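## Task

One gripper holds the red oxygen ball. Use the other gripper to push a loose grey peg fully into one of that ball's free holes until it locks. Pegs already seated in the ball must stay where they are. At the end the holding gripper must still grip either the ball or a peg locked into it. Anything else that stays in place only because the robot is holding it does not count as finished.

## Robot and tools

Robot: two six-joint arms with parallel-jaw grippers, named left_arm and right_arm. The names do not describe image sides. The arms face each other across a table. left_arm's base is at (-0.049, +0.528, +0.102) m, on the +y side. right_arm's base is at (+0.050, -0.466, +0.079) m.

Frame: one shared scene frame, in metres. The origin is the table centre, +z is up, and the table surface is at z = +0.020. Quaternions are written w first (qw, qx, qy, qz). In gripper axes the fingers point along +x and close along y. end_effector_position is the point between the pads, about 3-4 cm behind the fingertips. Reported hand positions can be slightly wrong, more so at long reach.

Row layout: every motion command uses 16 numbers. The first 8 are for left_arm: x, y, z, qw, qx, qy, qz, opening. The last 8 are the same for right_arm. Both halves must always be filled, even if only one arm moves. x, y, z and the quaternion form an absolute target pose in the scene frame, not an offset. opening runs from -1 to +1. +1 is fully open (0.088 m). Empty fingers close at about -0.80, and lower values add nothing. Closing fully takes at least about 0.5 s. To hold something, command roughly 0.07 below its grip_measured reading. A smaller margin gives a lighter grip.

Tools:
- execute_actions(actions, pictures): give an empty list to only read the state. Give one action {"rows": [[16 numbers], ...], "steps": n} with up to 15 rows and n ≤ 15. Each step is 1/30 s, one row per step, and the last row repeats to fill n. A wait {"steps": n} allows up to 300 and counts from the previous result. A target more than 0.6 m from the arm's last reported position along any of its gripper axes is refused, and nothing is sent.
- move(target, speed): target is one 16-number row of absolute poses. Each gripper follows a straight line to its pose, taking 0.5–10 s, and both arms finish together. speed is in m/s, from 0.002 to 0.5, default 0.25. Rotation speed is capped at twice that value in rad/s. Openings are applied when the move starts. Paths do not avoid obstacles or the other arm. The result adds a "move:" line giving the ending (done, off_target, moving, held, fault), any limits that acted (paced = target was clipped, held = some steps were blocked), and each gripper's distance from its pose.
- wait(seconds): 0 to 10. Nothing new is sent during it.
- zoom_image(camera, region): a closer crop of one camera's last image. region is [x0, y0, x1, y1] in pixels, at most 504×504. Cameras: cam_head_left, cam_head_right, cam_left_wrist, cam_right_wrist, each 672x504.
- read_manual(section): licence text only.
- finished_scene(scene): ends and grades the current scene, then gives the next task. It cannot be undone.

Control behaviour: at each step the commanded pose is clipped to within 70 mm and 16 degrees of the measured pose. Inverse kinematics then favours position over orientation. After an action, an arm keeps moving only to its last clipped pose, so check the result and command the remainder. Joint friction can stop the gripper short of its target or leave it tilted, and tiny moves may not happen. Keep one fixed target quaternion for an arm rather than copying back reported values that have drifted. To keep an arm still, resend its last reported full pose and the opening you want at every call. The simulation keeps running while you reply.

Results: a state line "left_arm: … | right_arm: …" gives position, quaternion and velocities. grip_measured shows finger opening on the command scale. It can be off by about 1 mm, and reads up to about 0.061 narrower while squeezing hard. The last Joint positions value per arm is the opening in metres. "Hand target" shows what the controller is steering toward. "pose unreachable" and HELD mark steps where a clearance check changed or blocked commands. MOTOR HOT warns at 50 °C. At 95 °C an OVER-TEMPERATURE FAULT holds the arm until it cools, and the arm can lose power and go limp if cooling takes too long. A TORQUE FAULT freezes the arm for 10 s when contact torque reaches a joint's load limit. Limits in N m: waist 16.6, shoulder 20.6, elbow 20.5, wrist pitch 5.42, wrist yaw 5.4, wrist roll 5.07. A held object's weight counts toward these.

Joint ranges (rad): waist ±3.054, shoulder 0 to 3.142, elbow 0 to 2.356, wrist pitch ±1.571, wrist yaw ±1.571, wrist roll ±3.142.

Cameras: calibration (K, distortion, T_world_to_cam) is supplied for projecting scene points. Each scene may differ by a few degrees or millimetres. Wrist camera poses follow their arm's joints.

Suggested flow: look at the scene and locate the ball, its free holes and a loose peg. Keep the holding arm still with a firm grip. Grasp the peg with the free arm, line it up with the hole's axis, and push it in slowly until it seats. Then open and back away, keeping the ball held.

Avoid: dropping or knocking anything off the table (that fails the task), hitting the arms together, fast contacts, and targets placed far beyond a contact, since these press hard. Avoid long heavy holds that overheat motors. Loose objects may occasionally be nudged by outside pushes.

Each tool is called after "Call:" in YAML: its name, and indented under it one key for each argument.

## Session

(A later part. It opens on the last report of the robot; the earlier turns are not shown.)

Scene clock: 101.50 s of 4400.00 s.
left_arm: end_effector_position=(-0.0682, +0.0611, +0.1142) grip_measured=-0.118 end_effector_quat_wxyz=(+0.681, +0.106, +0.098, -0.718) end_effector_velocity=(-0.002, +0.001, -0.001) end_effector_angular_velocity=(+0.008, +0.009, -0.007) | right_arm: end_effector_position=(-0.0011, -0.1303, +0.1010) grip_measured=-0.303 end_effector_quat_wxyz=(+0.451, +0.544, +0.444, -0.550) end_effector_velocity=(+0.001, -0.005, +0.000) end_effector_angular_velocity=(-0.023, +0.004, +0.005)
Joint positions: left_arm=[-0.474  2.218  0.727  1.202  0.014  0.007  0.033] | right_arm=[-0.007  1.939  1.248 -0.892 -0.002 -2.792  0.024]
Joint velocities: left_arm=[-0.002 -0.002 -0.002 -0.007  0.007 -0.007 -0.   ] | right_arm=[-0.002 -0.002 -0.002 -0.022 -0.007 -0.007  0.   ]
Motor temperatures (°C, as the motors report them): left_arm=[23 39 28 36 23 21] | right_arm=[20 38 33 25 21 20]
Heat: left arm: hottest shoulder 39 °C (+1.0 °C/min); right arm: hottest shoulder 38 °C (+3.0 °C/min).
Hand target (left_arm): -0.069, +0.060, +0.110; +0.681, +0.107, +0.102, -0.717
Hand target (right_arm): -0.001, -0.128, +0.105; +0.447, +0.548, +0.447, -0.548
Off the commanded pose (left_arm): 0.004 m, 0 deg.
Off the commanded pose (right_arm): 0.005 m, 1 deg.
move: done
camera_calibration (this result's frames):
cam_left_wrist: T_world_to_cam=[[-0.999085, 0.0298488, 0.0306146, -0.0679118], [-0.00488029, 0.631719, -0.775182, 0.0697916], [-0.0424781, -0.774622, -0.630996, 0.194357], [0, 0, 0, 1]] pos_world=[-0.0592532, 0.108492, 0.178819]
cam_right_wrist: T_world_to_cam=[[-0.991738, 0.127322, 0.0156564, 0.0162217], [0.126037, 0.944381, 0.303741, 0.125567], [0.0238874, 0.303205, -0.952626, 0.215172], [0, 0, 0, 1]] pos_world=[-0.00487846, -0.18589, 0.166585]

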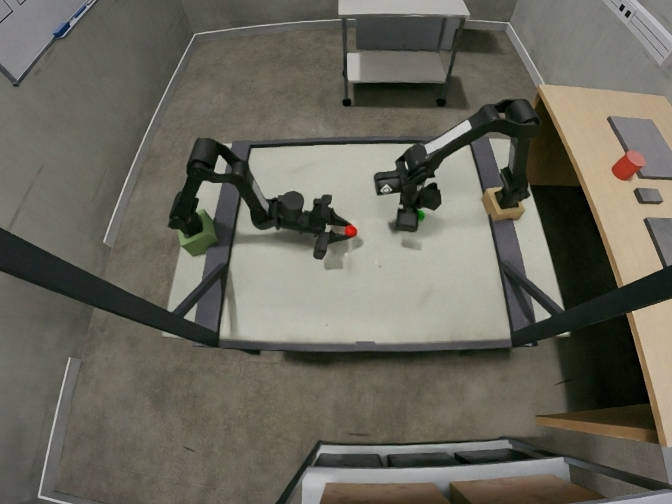

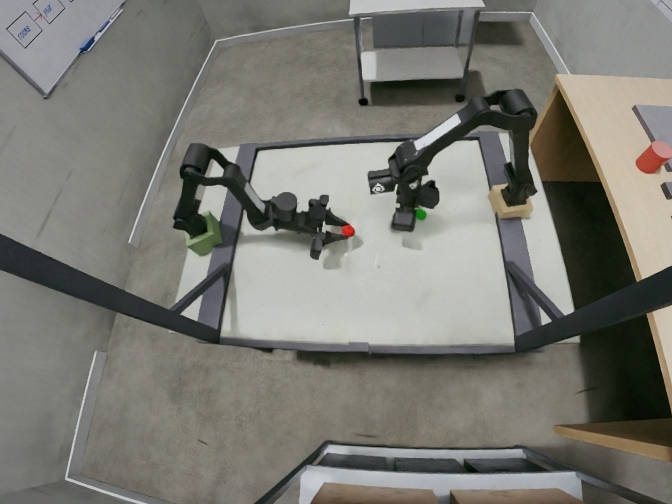

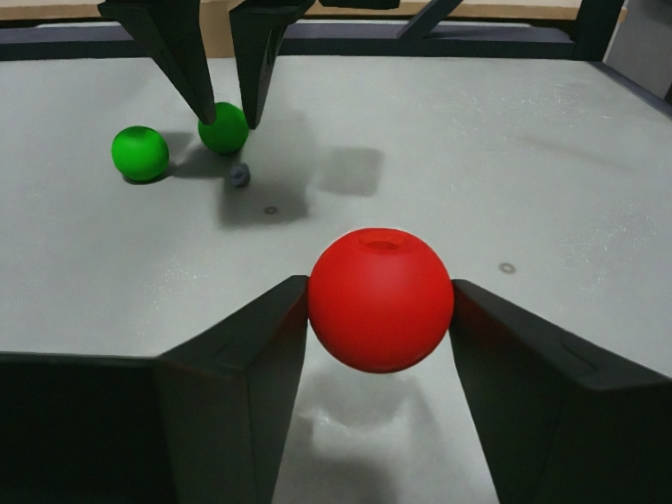

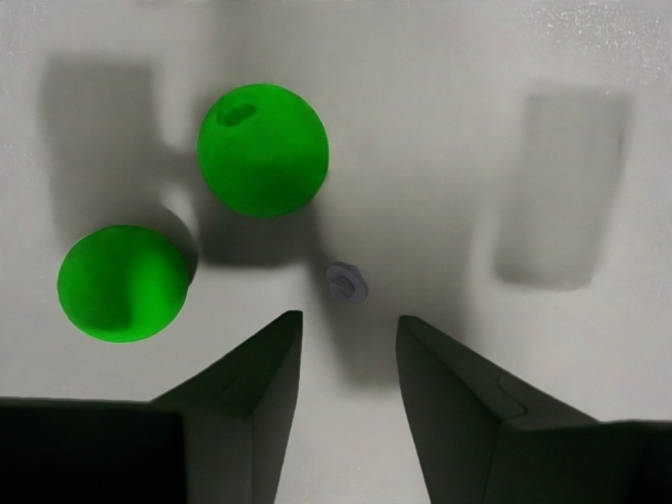

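Call:
move:
  target: [-0.0688, 0.06, 0.11, 0.6808, 0.1072, 0.1017, -0.7174, -0.19, -0.002, -0.130, 0.095, 0.3045, -0.6382, 0.3045, 0.6382, -0.25]
  speed: 0.45

Call:
zoom_image:
  camera: "cam_right_wrist"
  region: [280, 220, 420, 360]

Scene clock: 143.33 s of 4400.00 s.
left_arm: end_effector_position=(-0.0682, +0.0611, +0.1142) grip_measured=-0.118 end_effector_quat_wxyz=(+0.681, +0.106, +0.098, -0.718) end_effector_velocity=(-0.000, +0.001, -0.001) end_effector_angular_velocity=(+0.008, +0.005, +0.007) | right_arm: end_effector_position=(-0.0021, -0.1269, +0.0980) grip_measured=-0.253 end_effector_quat_wxyz=(+0.307, -0.635, +0.302, +0.641) end_effector_velocity=(+0.000, -0.002, +0.000) end_effector_angular_velocity=(-0.008, +0.006, +0.005)
Joint positions: left_arm=[-0.474  2.218  0.727  1.202  0.014  0.007  0.033] | right_arm=[-0.006  1.939  1.235 -0.856 -0.003 -0.53   0.027]
Joint velocities: left_arm=[-0.002 -0.002 -0.002 -0.007 -0.007 -0.007  0.   ] | right_arm=[-0.002 -0.002 -0.002 -0.007 -0.007 -0.007 -0.   ]
Motor temperatures (°C, as the motors report them): left_arm=[23 40 28 36 23 21] | right_arm=[20 45 33 23 21 20]
Heat: left arm: hottest shoulder 40 °C (+1.0 °C/min); right arm: hottest shoulder 45 °C (+9.0 °C/min).
Hand target (left_arm): -0.069, +0.060, +0.110; +0.681, +0.107, +0.102, -0.717
Hand target (right_arm): -0.002, -0.130, +0.095; -0.305, +0.638, -0.304, -0.638
Off the commanded pose (left_arm): 0.004 m, 0 deg.
Off the commanded pose (right_arm): 0.004 m, 1 deg.
After step 90, 35.80 s passed at rest.
move: done
camera_calibration (this result's frames):
cam_left_wrist: T_world_to_cam=[[-0.999085, 0.0298488, 0.0306146, -0.0679118], [-0.00488029, 0.631719, -0.775182, 0.0697916], [-0.0424781, -0.774622, -0.630996, 0.194357], [0, 0, 0, 1]] pos_world=[-0.0592532, 0.108492, 0.178819]
cam_right_wrist: T_world_to_cam=[[0.729536, 0.683644, 0.0202204, 0.0885875], [0.646633, -0.699068, 0.305238, -0.0842025], [0.222809, -0.209607, -0.952062, 0.146662], [0, 0, 0, 1]] pos_world=[-0.0428572, -0.0886843, 0.163542]

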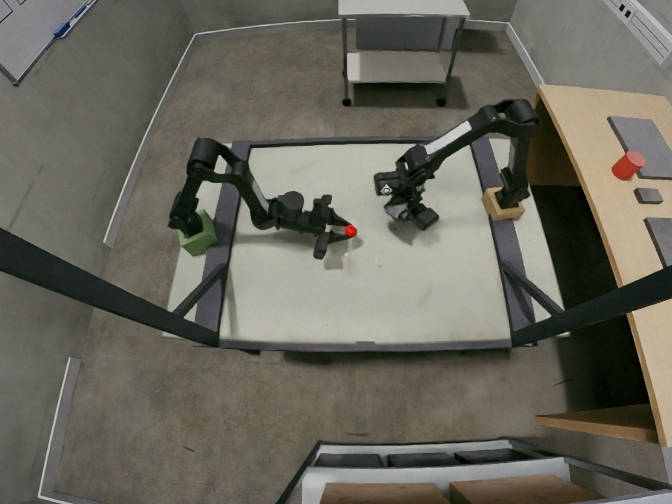

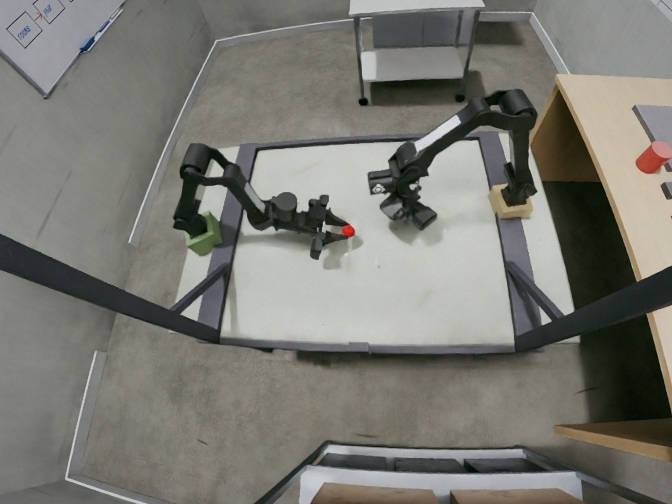

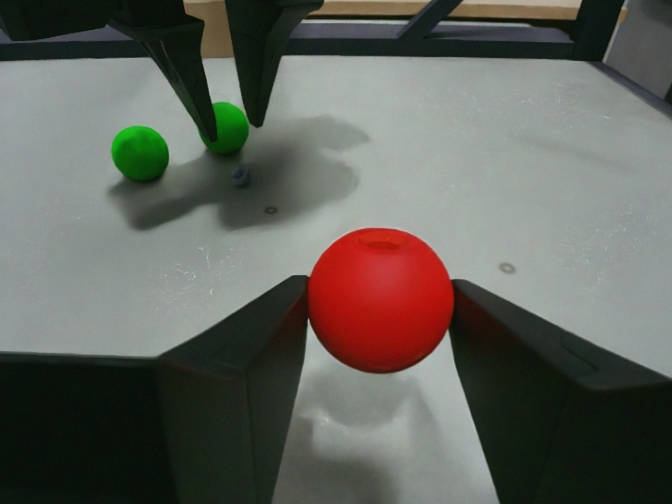

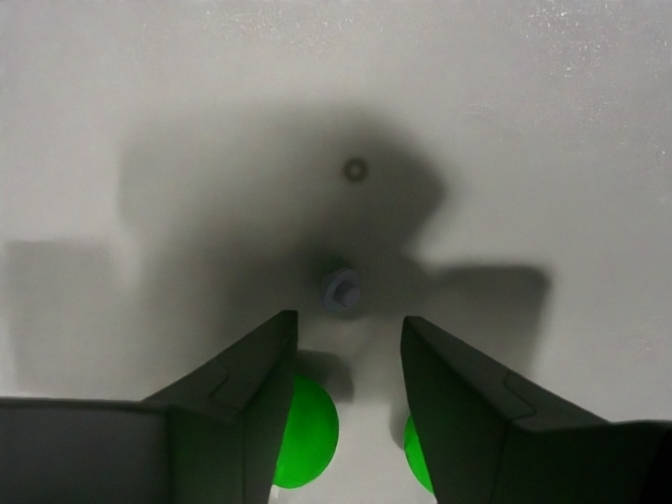

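Region (280, 220, 420, 360) of cam_right_wrist's 672x504 image, scaled by 3.600, with more detail than that image has.

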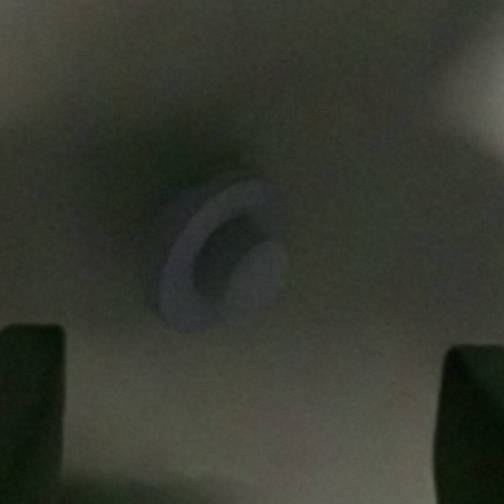

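Call:
move:
  target: [-0.0688, 0.06, 0.11, 0.6808, 0.1072, 0.1017, -0.7174, -0.19, -0.0012, -0.1335, 0.065, 0.3589, -0.6092, 0.3589, 0.6092, -0.25]
  speed: 0.06

Call:
zoom_image:
  camera: "cam_right_wrist"
  region: [280, 250, 420, 390]

Call:
zoom_image:
  camera: "cam_left_wrist"
  region: [200, 130, 280, 210]

Scene clock: 160.40 s of 4400.00 s.
left_arm: end_effector_position=(-0.0682, +0.0611, +0.1142) grip_measured=-0.118 end_effector_quat_wxyz=(+0.681, +0.106, +0.098, -0.718) end_effector_velocity=(-0.002, +0.002, -0.004) end_effector_angular_velocity=(+0.022, +0.008, -0.007) | right_arm: end_effector_position=(-0.0017, -0.1293, +0.0714) grip_measured=-0.253 end_effector_quat_wxyz=(+0.363, -0.604, +0.353, +0.615) end_effector_velocity=(-0.003, +0.002, +0.001) end_effector_angular_velocity=(+0.009, +0.024, -0.009)
Joint positions: left_arm=[-0.474  2.218  0.727  1.202  0.014  0.007  0.033] | right_arm=[-0.006  1.974  1.164 -0.741 -0.003 -0.356  0.027]
Joint velocities: left_arm=[-0.002 -0.002 -0.002 -0.022  0.007 -0.007 -0.   ] | right_arm=[-0.002 -0.002  0.002  0.007 -0.022  0.007 -0.   ]
Motor temperatures (°C, as the motors report them): left_arm=[23 40 28 36 23 21] | right_arm=[20 44 32 23 21 20]
Heat: left arm: hottest shoulder 40 °C (+1.0 °C/min); right arm: hottest shoulder 44 °C (+6.1 °C/min).
Hand target (left_arm): -0.069, +0.060, +0.110; +0.681, +0.107, +0.102, -0.717
Hand target (right_arm): -0.001, -0.134, +0.065; -0.359, +0.609, -0.359, -0.609
Off the commanded pose (left_arm): 0.004 m, 0 deg.
Off the commanded pose (right_arm): 0.008 m, 1 deg.
After step 90, 12.33 s passed at rest.
move: done
camera_calibration (this result's frames):
cam_left_wrist: T_world_to_cam=[[-0.999085, 0.0298488, 0.0306146, -0.0679118], [-0.00488029, 0.631719, -0.775182, 0.0697916], [-0.0424781, -0.774622, -0.630996, 0.194357], [0, 0, 0, 1]] pos_world=[-0.0592532, 0.108492, 0.178819]
cam_right_wrist: T_world_to_cam=[[0.836695, 0.547195, 0.0227843, 0.0728055], [0.51708, -0.802989, 0.296373, -0.0910313], [0.180469, -0.236193, -0.9548, 0.117417], [0, 0, 0, 1]] pos_world=[-0.0350358, -0.0852028, 0.13743]

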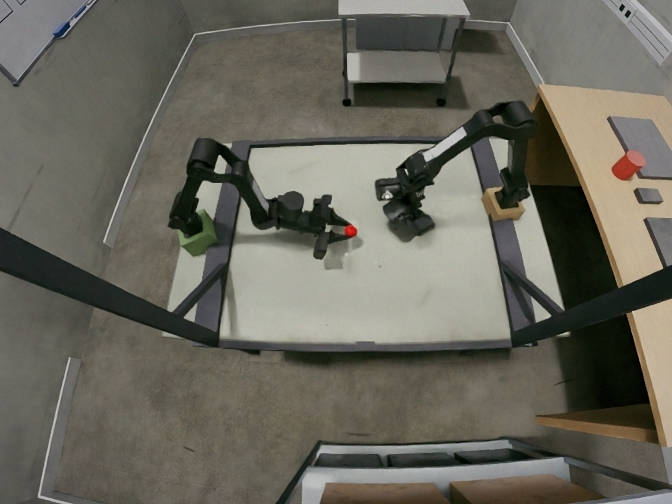

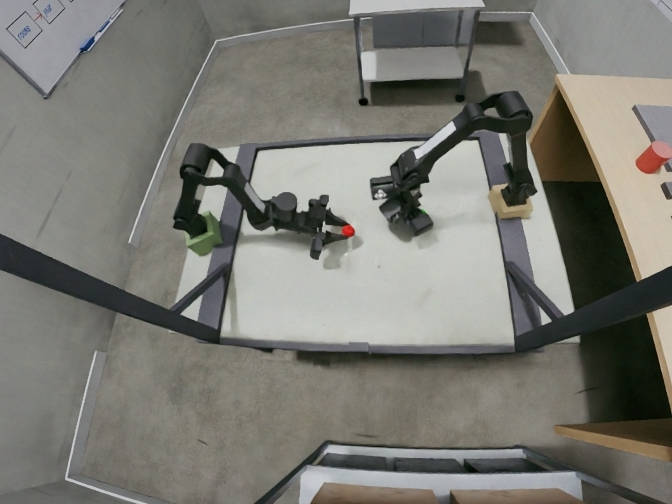

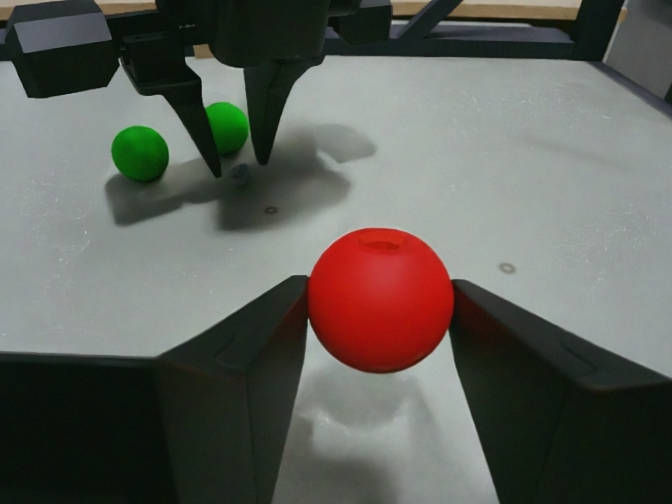

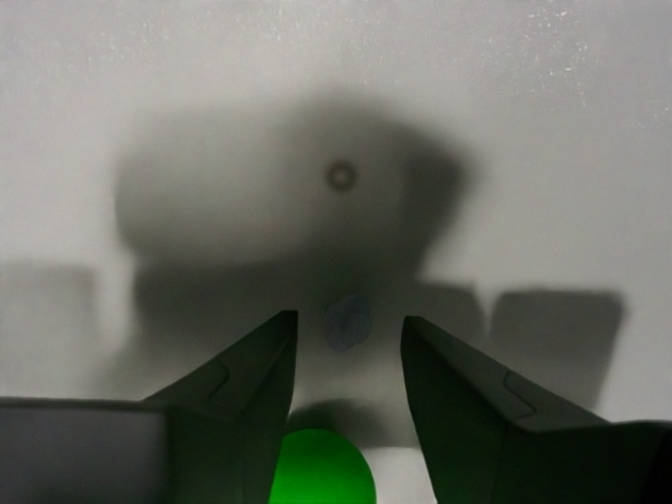

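Region (280, 250, 420, 390) of cam_right_wrist's 672x504 image, scaled by 3.600, with more detail than that image has.

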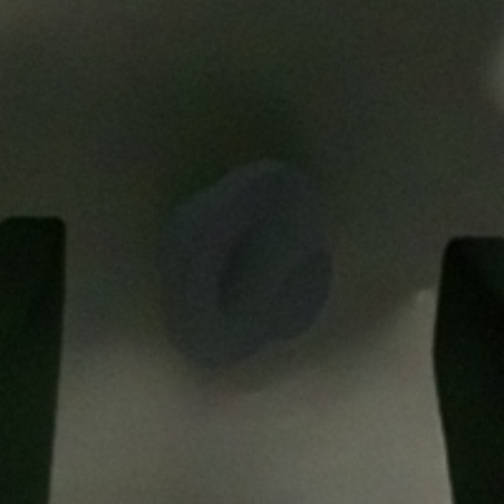

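Region (200, 130, 280, 210) of cam_left_wrist's 672x504 image, scaled by 6.300, with more detail than that image has.

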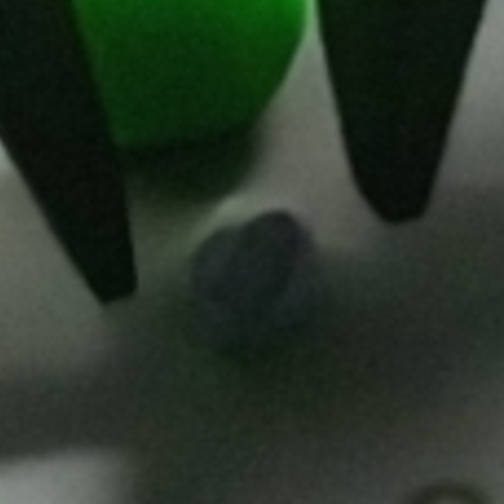

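Call:
execute_actions:
  actions:
    - {"rows": [[-0.0688,0.06,0.11,0.6808,0.1072,0.1017,-0.7174,-0.19,-0.0022,-0.1340,0.065,0.3589,-0.6092,0.3589,0.6092,-0.25],[-0.0688,0.06,0.11,0.6808,0.1072,0.1017,-0.7174,-0.19,-0.0032,-0.1345,0.065,0.3589,-0.6092,0.3589,0.6092,-0.25],[-0.0688,0.06,0.11,0.6808,0.1072,0.1017,-0.7174,-0.19,-0.0042,-0.1350,0.065,0.3589,-0.6092,0.3589,0.6092,-0.25],[-0.0688,0.06,0.11,0.6808,0.1072,0.1017,-0.7174,-0.19,-0.0052,-0.1355,0.065,0.3589,-0.6092,0.3589,0.6092,-0.25],[-0.0688,0.06,0.11,0.6808,0.1072,0.1017,-0.7174,-0.19,-0.0062,-0.1360,0.0648,0.3589,-0.6092,0.3589,0.6092,-0.25],[-0.0688,0.06,0.11,0.6808,0.1072,0.1017,-0.7174,-0.19,-0.0070,-0.1364,0.0648,0.3589,-0.6092,0.3589,0.6092,-0.25],[-0.0688,0.06,0.11,0.6808,0.1072,0.1017,-0.7174,-0.19,-0.0078,-0.1368,0.0646,0.3589,-0.6092,0.3589,0.6092,-0.25],[-0.0688,0.06,0.11,0.6808,0.1072,0.1017,-0.7174,-0.19,-0.0086,-0.1372,0.0646,0.3589,-0.6092,0.3589,0.6092,-0.25],[-0.0688,0.06,0.11,0.6808,0.1072,0.1017,-0.7174,-0.19,-0.0094,-0.1376,0.0645,0.3589,-0.6092,0.3589,0.6092,-0.25],[-0.0688,0.06,0.11,0.6808,0.1072,0.1017,-0.7174,-0.19,-0.0100,-0.1379,0.0645,0.3589,-0.6092,0.3589,0.6092,-0.25],[-0.0688,0.06,0.11,0.6808,0.1072,0.1017,-0.7174,-0.19,-0.0106,-0.1382,0.0645,0.3589,-0.6092,0.3589,0.6092,-0.25],[-0.0688,0.06,0.11,0.6808,0.1072,0.1017,-0.7174,-0.19,-0.0112,-0.1385,0.0645,0.3589,-0.6092,0.3589,0.6092,-0.25],[-0.0688,0.06,0.11,0.6808,0.1072,0.1017,-0.7174,-0.19,-0.0118,-0.1388,0.0645,0.3589,-0.6092,0.3589,0.6092,-0.25],[-0.0688,0.06,0.11,0.6808,0.1072,0.1017,-0.7174,-0.19,-0.0124,-0.1391,0.0645,0.3589,-0.6092,0.3589,0.6092,-0.25],[-0.0688,0.06,0.11,0.6808,0.1072,0.1017,-0.7174,-0.19,-0.0130,-0.1394,0.0645,0.3589,-0.6092,0.3589,0.6092,-0.25]], "steps": 15}
  pictures: false

Call:
wait:
  seconds: 0.3

Call:
zoom_image:
  camera: "cam_right_wrist"
  region: [300, 250, 440, 390]

Call:
zoom_image:
  camera: "cam_left_wrist"
  region: [200, 130, 280, 210]

Scene clock: 182.33 s of 4400.00 s.
left_arm: end_effector_position=(-0.0682, +0.0611, +0.1142) grip_measured=-0.118 end_effector_quat_wxyz=(+0.681, +0.106, +0.098, -0.718) end_effector_velocity=(+0.000, +0.001, -0.003) end_effector_angular_velocity=(+0.012, +0.004, +0.007) | right_arm: end_effector_position=(-0.0117, -0.1352, +0.0679) grip_measured=-0.253 end_effector_quat_wxyz=(+0.362, -0.606, +0.357, +0.613) end_effector_velocity=(-0.014, -0.011, -0.005) end_effector_angular_velocity=(-0.016, -0.010, -0.000)
Joint positions: left_arm=[-0.474  2.218  0.727  1.202  0.014  0.007  0.033] | right_arm=[ 0.026  1.974  1.148 -0.733 -0.003 -0.322  0.027]
Joint velocities: left_arm=[-0.002  0.002 -0.002 -0.007 -0.007 -0.007 -0.   ] | right_arm=[ 0.051 -0.002 -0.027  0.007  0.007  0.051 -0.   ]
Motor temperatures (°C, as the motors report them): left_arm=[23 40 28 36 23 21] | right_arm=[20 43 32 23 21 20]
Heat: left arm: hottest shoulder 40 °C (+0.0 °C/min); right arm: hottest shoulder 43 °C (+1.0 °C/min).
Hand target (left_arm): -0.069, +0.060, +0.110; +0.681, +0.107, +0.102, -0.717
Hand target (right_arm): -0.013, -0.139, +0.065; -0.359, +0.609, -0.359, -0.609
Off the commanded pose (left_arm): 0.004 m, 0 deg.
Off the commanded pose (right_arm): 0.006 m, 1 deg.
Steps of this call (steps 1 to 90: nothing new was sent; then 18.43 s passed at rest; steps 91 to 105: all 15 steps of this action). Readings (end_effector_position):
91: left_arm (-0.0682, +0.0611, +0.1142) | right_arm (-0.0017, -0.1292, +0.0713)
92: left_arm (-0.0682, +0.0611, +0.1142) | right_arm (-0.0020, -0.1293, +0.0712)
94: left_arm (-0.0682, +0.0611, +0.1142) | right_arm (-0.0029, -0.1300, +0.0708)
98: left_arm (-0.0682, +0.0611, +0.1142) | right_arm (-0.0067, -0.1323, +0.0695)
105: the state above

Scene clock: 182.63 s of 4400.00 s.
left_arm: end_effector_position=(-0.0682, +0.0611, +0.1142) grip_measured=-0.118 end_effector_quat_wxyz=(+0.681, +0.106, +0.098, -0.718) end_effector_velocity=(-0.002, +0.001, -0.001) end_effector_angular_velocity=(+0.008, +0.009, -0.007) | right_arm: end_effector_position=(-0.0132, -0.1361, +0.0674) grip_measured=-0.253 end_effector_quat_wxyz=(+0.361, -0.606, +0.357, +0.612) end_effector_velocity=(+0.002, -0.002, +0.000) end_effector_angular_velocity=(-0.008, +0.006, +0.015)
Joint positions: left_arm=[-0.474  2.218  0.727  1.202  0.014  0.007  0.033] | right_arm=[ 0.031  1.974  1.146 -0.732 -0.003 -0.318  0.027]
Joint velocities: left_arm=[-0.002 -0.002 -0.002 -0.007  0.007 -0.007 -0.   ] | right_arm=[-0.007 -0.002 -0.002 -0.007 -0.007 -0.022 -0.   ]
Motor temperatures (°C, as the motors report them): left_arm=[23 40 28 36 23 21] | right_arm=[20 43 32 23 21 20]
Heat: left arm: hottest shoulder 40 °C (+0.0 °C/min); right arm: hottest shoulder 43 °C (+0.0 °C/min).
Hand target (left_arm): -0.069, +0.060, +0.110; +0.681, +0.107, +0.102, -0.717
Hand target (right_arm): -0.013, -0.139, +0.065; -0.359, +0.609, -0.359, -0.609
Off the commanded pose (left_arm): 0.004 m, 0 deg.
Off the commanded pose (right_arm): 0.004 m, 1 deg.
Steps of this call (steps 1 to 9: nothing new was sent). Readings (end_effector_position):
1: left_arm (-0.0682, +0.0611, +0.1142) | right_arm (-0.0123, -0.1356, +0.0677)
2: left_arm (-0.0682, +0.0611, +0.1142) | right_arm (-0.0128, -0.1357, +0.0677)
4: left_arm (-0.0682, +0.0611, +0.1142) | right_arm (-0.0132, -0.1361, +0.0675)
8: left_arm (-0.0682, +0.0611, +0.1142) | right_arm (-0.0132, -0.1361, +0.0674)
9: the state above
camera_calibration (this result's frames):
cam_left_wrist: T_world_to_cam=[[-0.999085, 0.0298488, 0.0306146, -0.0679118], [-0.00488029, 0.631719, -0.775182, 0.0697916], [-0.0424781, -0.774622, -0.630996, 0.194357], [0, 0, 0, 1]] pos_world=[-0.0592532, 0.108492, 0.178819]
cam_right_wrist: T_world_to_cam=[[0.837503, 0.546133, 0.0180995, 0.0864773], [0.515508, -0.800657, 0.305287, -0.0897313], [0.181218, -0.246348, -0.952089, 0.112511], [0, 0, 0, 1]] pos_world=[-0.046557, -0.0913552, 0.132949]

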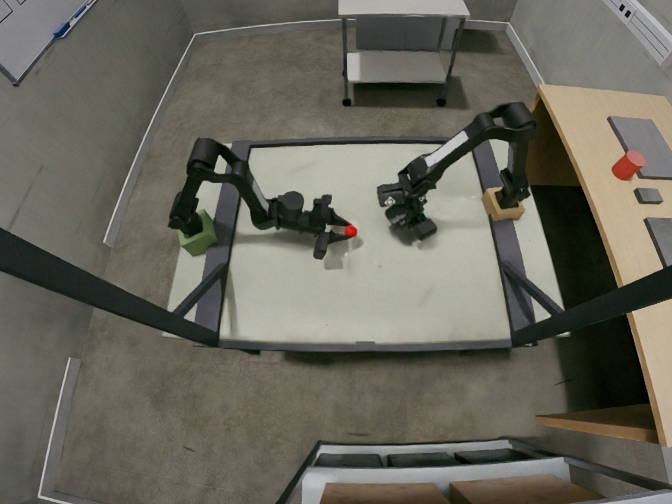

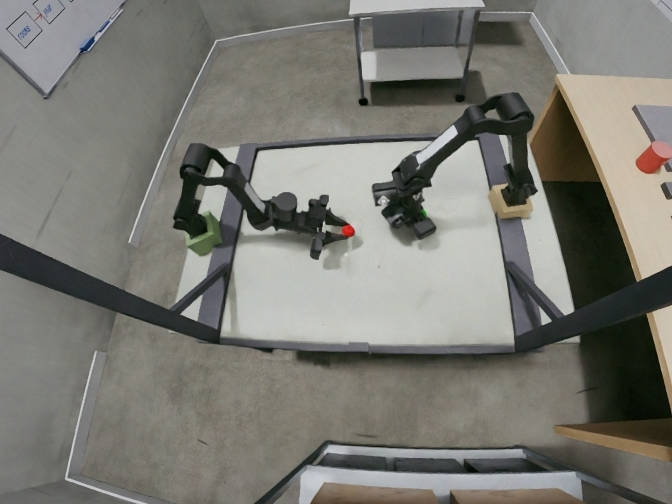

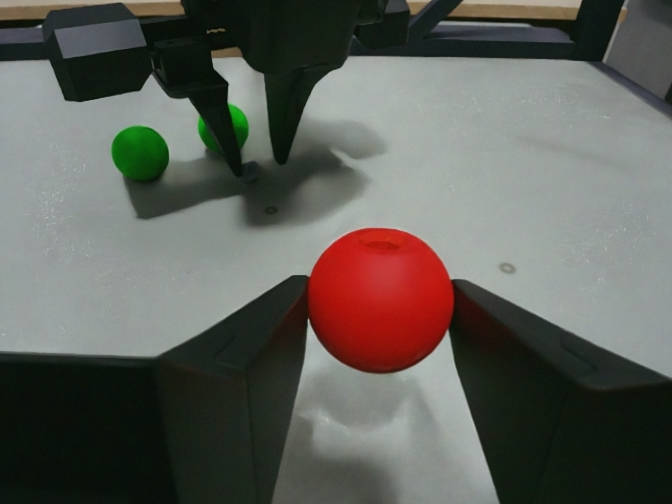

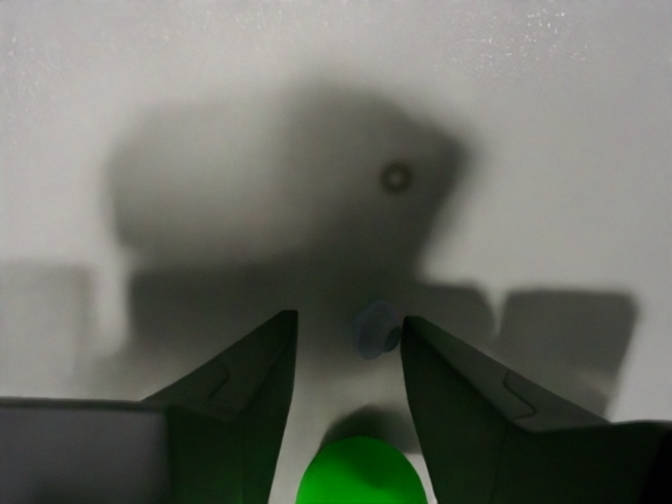

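Region (300, 250, 440, 390) of cam_right_wrist's 672x504 image, scaled by 3.600, with more detail than that image has.

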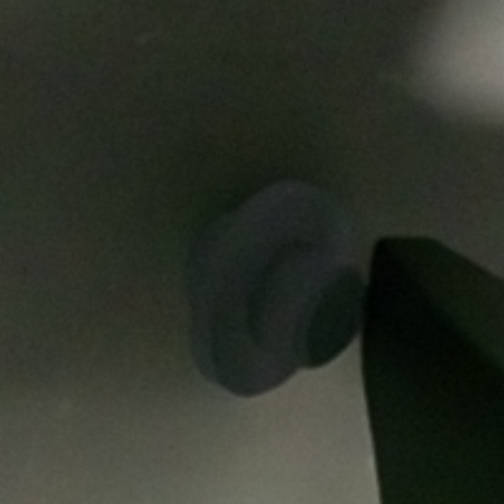

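Region (200, 130, 280, 210) of cam_left_wrist's 672x504 image, scaled by 6.300, with more detail than that image has.

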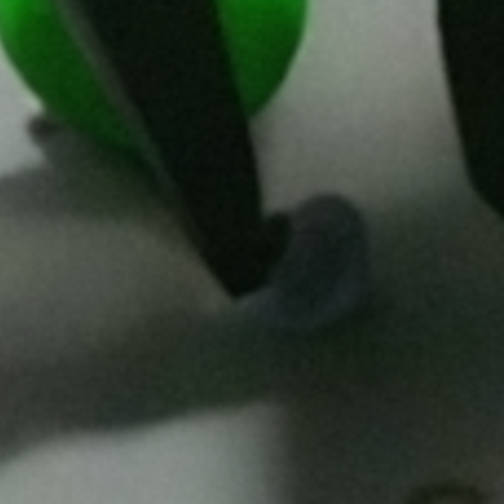

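Call:
move:
  target: [-0.0688, 0.06, 0.11, 0.6808, 0.1072, 0.1017, -0.7174, -0.19, -0.0118, -0.1352, 0.0725, 0.3589, -0.6092, 0.3589, 0.6092, -0.25]
  speed: 0.02

Call:
zoom_image:
  camera: "cam_left_wrist"
  region: [210, 130, 290, 210]

Scene clock: 189.23 s of 4400.00 s.
left_arm: end_effector_position=(-0.0682, +0.0611, +0.1142) grip_measured=-0.118 end_effector_quat_wxyz=(+0.681, +0.106, +0.098, -0.718) end_effector_velocity=(+0.005, +0.002, -0.000) end_effector_angular_velocity=(+0.007, -0.014, +0.021) | right_arm: end_effector_position=(-0.0127, -0.1375, +0.0706) grip_measured=-0.253 end_effector_quat_wxyz=(+0.357, -0.610, +0.361, +0.609) end_effector_velocity=(+0.003, -0.005, +0.000) end_effector_angular_velocity=(-0.020, -0.011, +0.005)
Joint positions: left_arm=[-0.474  2.218  0.727  1.202  0.014  0.007  0.033] | right_arm=[ 0.031  1.974  1.161 -0.764 -0.003 -0.319  0.027]
Joint velocities: left_arm=[ 0.002 -0.007 -0.007 -0.007 -0.022  0.007  0.   ] | right_arm=[-0.002 -0.002 -0.002 -0.022  0.007 -0.007  0.   ]
Motor temperatures (°C, as the motors report them): left_arm=[23 40 28 36 23 21] | right_arm=[20 43 31 23 21 20]
Heat: left arm: hottest shoulder 40 °C (+0.0 °C/min); right arm: hottest shoulder 43 °C (+0.0 °C/min).
Hand target (left_arm): -0.069, +0.060, +0.110; +0.681, +0.107, +0.102, -0.717
Hand target (right_arm): -0.012, -0.135, +0.073; -0.359, +0.609, -0.359, -0.609
Off the commanded pose (left_arm): 0.004 m, 0 deg.
Off the commanded pose (right_arm): 0.003 m, 0 deg.
After step 90, 2.90 s passed at rest.
move: done
camera_calibration (this result's frames):
cam_left_wrist: T_world_to_cam=[[-0.999085, 0.0298488, 0.0306146, -0.0679118], [-0.00488029, 0.631719, -0.775182, 0.0697916], [-0.0424781, -0.774622, -0.630996, 0.194357], [0, 0, 0, 1]] pos_world=[-0.0592532, 0.108492, 0.178819]
cam_right_wrist: T_world_to_cam=[[0.83725, 0.546689, 0.0120077, 0.0872129], [0.514877, -0.795545, 0.319388, -0.0923268], [0.184159, -0.261225, -0.947548, 0.112824], [0, 0, 0, 1]] pos_world=[-0.0462595, -0.0916561, 0.135347]

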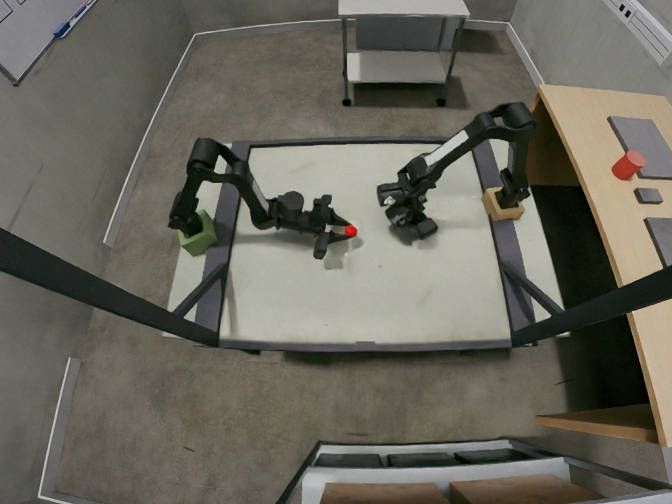

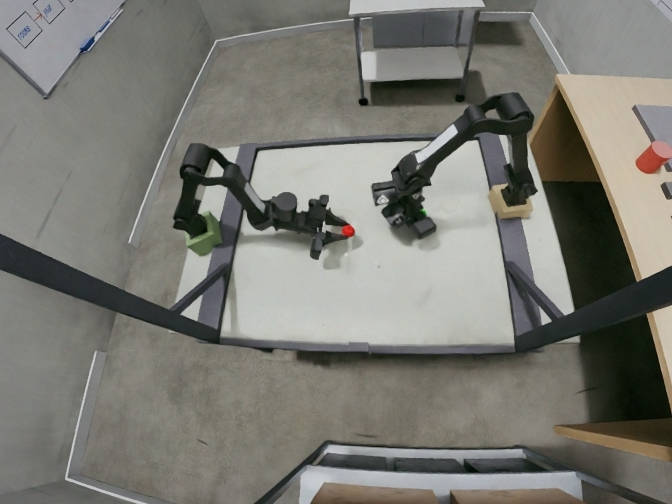

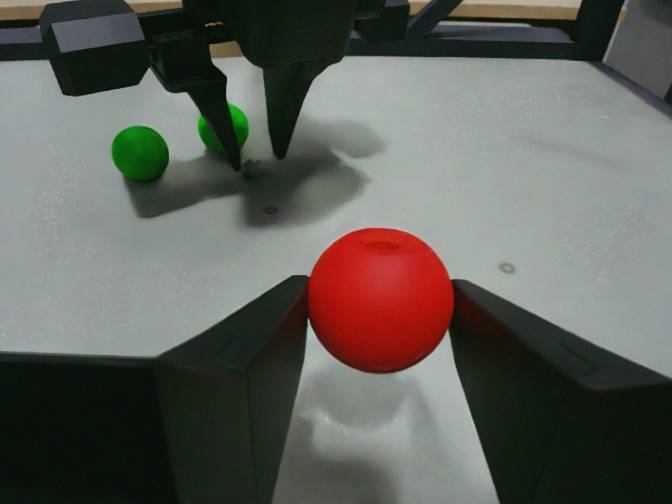

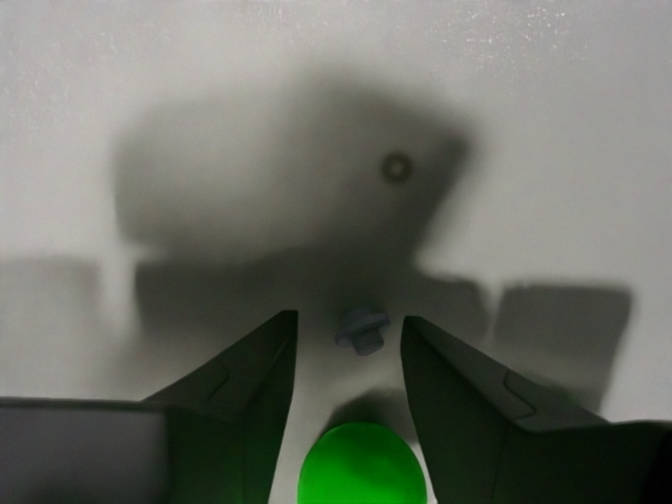

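Region (210, 130, 290, 210) of cam_left_wrist's 672x504 image, scaled by 6.300, with more detail than that image has.

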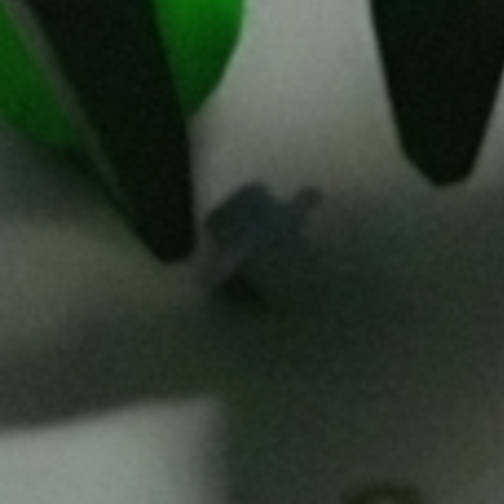

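Call:
execute_actions:
  actions: []

Call:
zoom_image:
  camera: "cam_right_wrist"
  region: [290, 260, 430, 400]

Scene clock: 193.53 s of 4400.00 s.
left_arm: end_effector_position=(-0.0682, +0.0611, +0.1142) grip_measured=-0.118 end_effector_quat_wxyz=(+0.681, +0.106, +0.098, -0.718) end_effector_velocity=(-0.002, +0.000, +0.002) end_effector_angular_velocity=(-0.007, +0.009, -0.007) | right_arm: end_effector_position=(-0.0127, -0.1375, +0.0706) grip_measured=-0.253 end_effector_quat_wxyz=(+0.357, -0.610, +0.361, +0.609) end_effector_velocity=(+0.002, +0.001, +0.000) end_effector_angular_velocity=(+0.009, -0.006, +0.005)
Joint positions: left_arm=[-0.474  2.218  0.727  1.202  0.014  0.007  0.033] | right_arm=[ 0.031  1.974  1.161 -0.764 -0.003 -0.319  0.027]
Joint velocities: left_arm=[-0.002 -0.002 -0.002  0.007  0.007 -0.007 -0.   ] | right_arm=[-0.002 -0.002 -0.002  0.007  0.007 -0.007 -0.   ]
Motor temperatures (°C, as the motors report them): left_arm=[23 40 28 36 23 21] | right_arm=[20 43 32 23 21 20]
Heat: left arm: hottest shoulder 40 °C (+0.0 °C/min); right arm: hottest shoulder 43 °C (-1.0 °C/min).
Hand target (left_arm): -0.069, +0.060, +0.110; +0.681, +0.107, +0.102, -0.717
Hand target (right_arm): -0.012, -0.135, +0.073; -0.359, +0.609, -0.359, -0.609
Off the commanded pose (left_arm): 0.004 m, 0 deg.
Off the commanded pose (right_arm): 0.003 m, 0 deg.
Steps of this call (steps 1 to 129: nothing new was sent). Readings (end_effector_position):
1: left_arm (-0.0682, +0.0611, +0.1142) | right_arm (-0.0127, -0.1375, +0.0706)
2: left_arm (-0.0682, +0.0611, +0.1142) | right_arm (-0.0127, -0.1375, +0.0706)
4: left_arm (-0.0682, +0.0611, +0.1142) | right_arm (-0.0127, -0.1375, +0.0706)
8: left_arm (-0.0682, +0.0611, +0.1142) | right_arm (-0.0127, -0.1375, +0.0706)
129: the state above
camera_calibration (this result's frames):
cam_left_wrist: T_world_to_cam=[[-0.999085, 0.0298488, 0.0306146, -0.0679118], [-0.00488029, 0.631719, -0.775182, 0.0697916], [-0.0424781, -0.774622, -0.630996, 0.194357], [0, 0, 0, 1]] pos_world=[-0.0592532, 0.108492, 0.178819]
cam_right_wrist: T_world_to_cam=[[0.837249, 0.546694, 0.0118624, 0.0872555], [0.514855, -0.795426, 0.319723, -0.0924074], [0.184226, -0.26158, -0.947437, 0.112744], [0, 0, 0, 1]] pos_world=[-0.0462486, -0.0917136, 0.135328]

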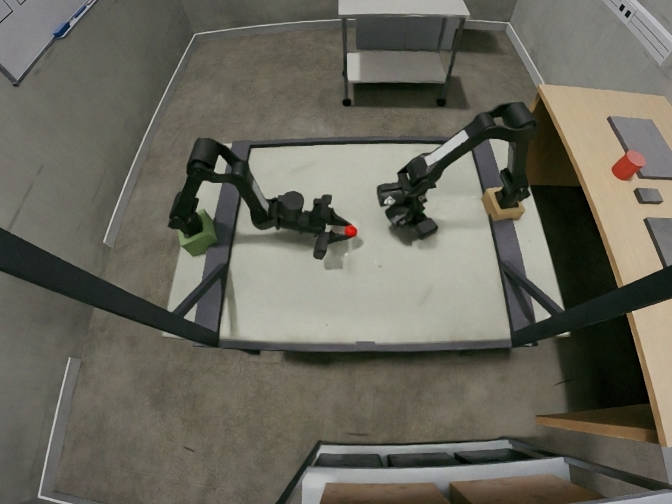

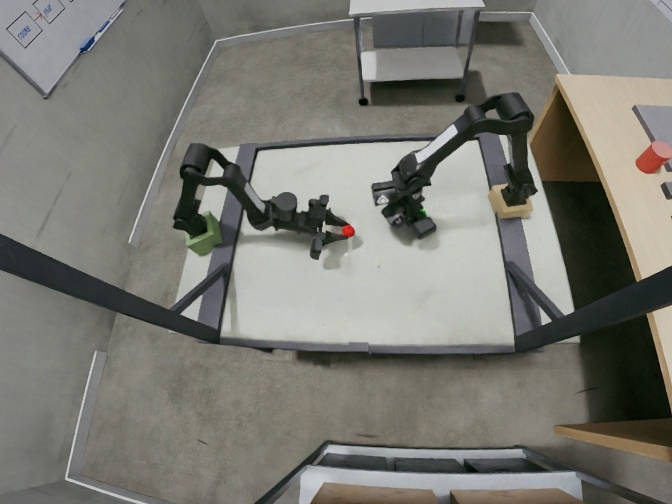

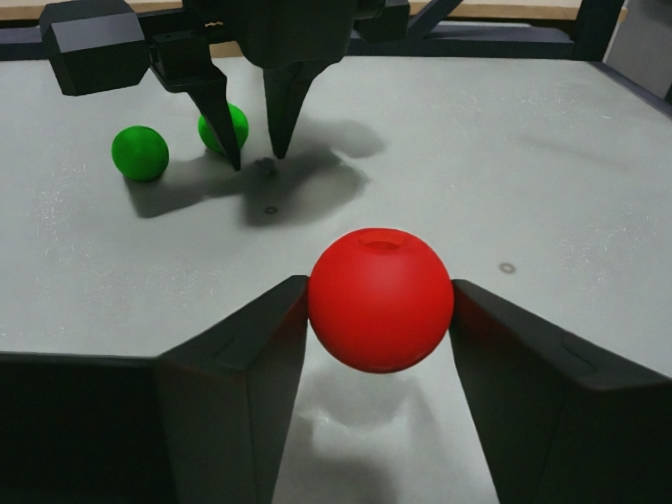

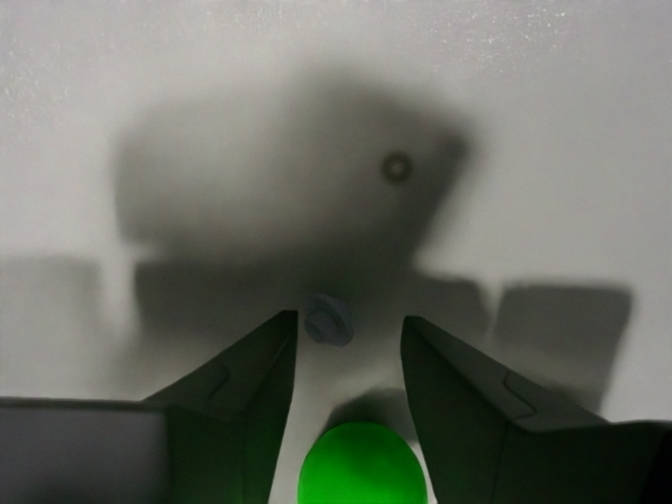

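Region (290, 260, 430, 400) of cam_right_wrist's 672x504 image, scaled by 3.600, with more detail than that image has.

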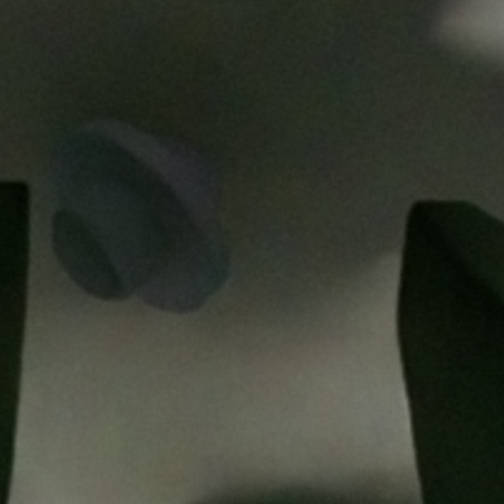

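Call:
move:
  target: [-0.0688, 0.06, 0.11, 0.6808, 0.1072, 0.1017, -0.7174, -0.19, -0.016, -0.138, 0.115, 0.3589, -0.6092, 0.3589, 0.6092, -0.25]
  speed: 0.1

Call:
zoom_image:
  camera: "cam_right_wrist"
  region: [270, 200, 410, 340]

Scene clock: 200.13 s of 4400.00 s.
left_arm: end_effector_position=(-0.0682, +0.0611, +0.1142) grip_measured=-0.118 end_effector_quat_wxyz=(+0.681, +0.106, +0.098, -0.718) end_effector_velocity=(-0.002, -0.000, +0.000) end_effector_angular_velocity=(+0.003, +0.019, +0.006) | right_arm: end_effector_position=(-0.0152, -0.1400, +0.1110) grip_measured=-0.253 end_effector_quat_wxyz=(+0.355, -0.611, +0.363, +0.607) end_effector_velocity=(+0.000, -0.002, +0.000) end_effector_angular_velocity=(-0.009, +0.006, +0.005)
Joint positions: left_arm=[-0.474  2.218  0.727  1.202  0.014  0.007  0.033] | right_arm=[ 0.039  1.898  1.235 -0.92  -0.003 -0.31   0.027]
Joint velocities: left_arm=[-0.007 -0.002  0.002 -0.007 -0.007 -0.022 -0.   ] | right_arm=[-0.002 -0.002 -0.002 -0.007 -0.007 -0.007 -0.   ]
Motor temperatures (°C, as the motors report them): left_arm=[23 40 28 36 23 21] | right_arm=[20 44 32 23 21 20]
Heat: left arm: hottest shoulder 40 °C (+0.0 °C/min); right arm: hottest shoulder 44 °C (-1.0 °C/min).
Hand target (left_arm): -0.069, +0.060, +0.110; +0.681, +0.107, +0.102, -0.717
Hand target (right_arm): -0.016, -0.138, +0.115; -0.359, +0.609, -0.359, -0.609
Off the commanded pose (left_arm): 0.004 m, 0 deg.
Off the commanded pose (right_arm): 0.005 m, 1 deg.
After step 90, 2.80 s passed at rest.
move: done
camera_calibration (this result's frames):
cam_left_wrist: T_world_to_cam=[[-0.999085, 0.0298488, 0.0306146, -0.0679118], [-0.00488029, 0.631719, -0.775182, 0.0697916], [-0.0424781, -0.774622, -0.630996, 0.194357], [0, 0, 0, 1]] pos_world=[-0.0592532, 0.108492, 0.178819]
cam_right_wrist: T_world_to_cam=[[0.837444, 0.546439, 0.00962922, 0.0904223], [0.514148, -0.793686, 0.325136, -0.106318], [0.185309, -0.267332, -0.945618, 0.149785], [0, 0, 0, 1]] pos_world=[-0.0488167, -0.0937513, 0.175337]

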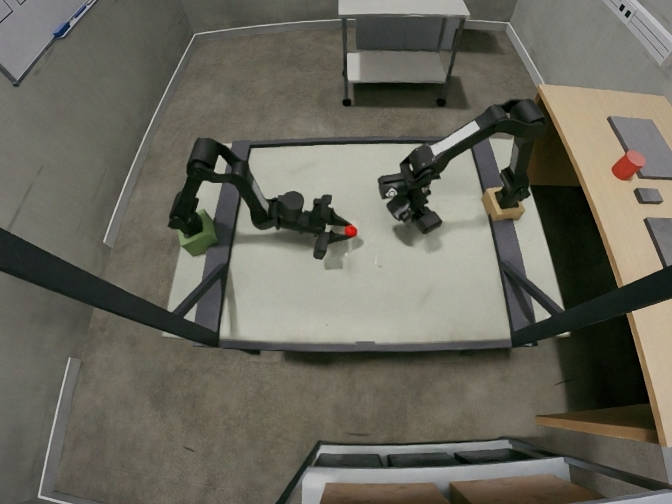

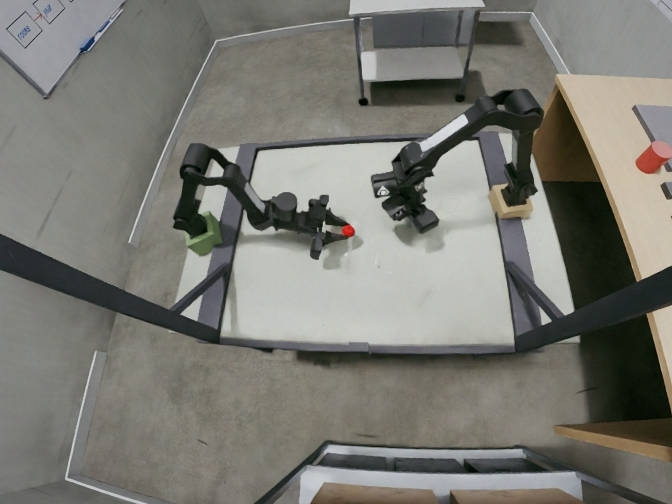

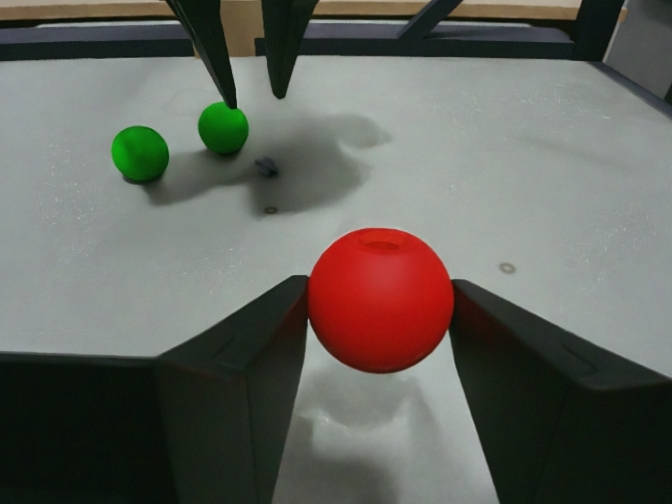

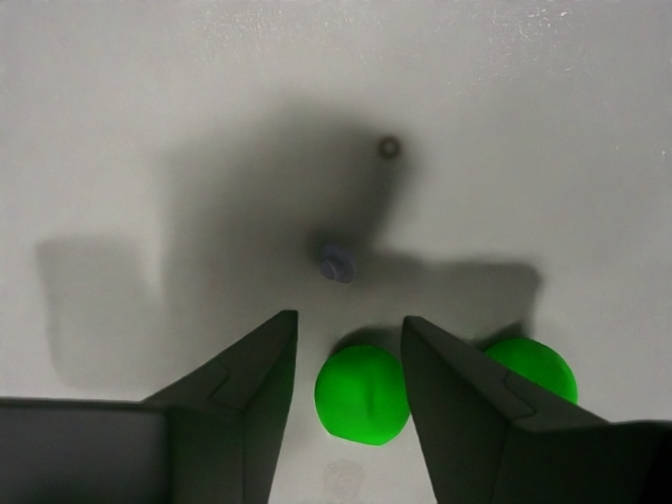

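Region (270, 200, 410, 340) of cam_right_wrist's 672x504 image, scaled by 3.600, with more detail than that image has.

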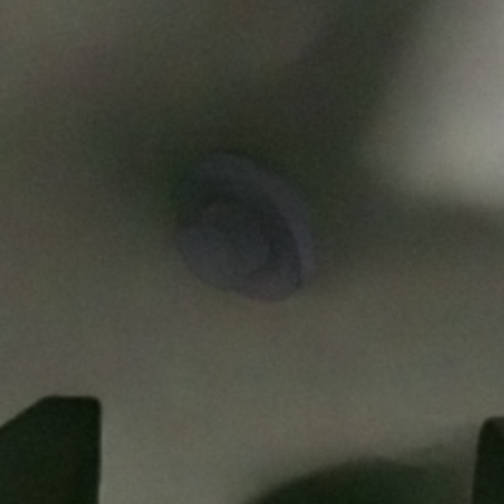

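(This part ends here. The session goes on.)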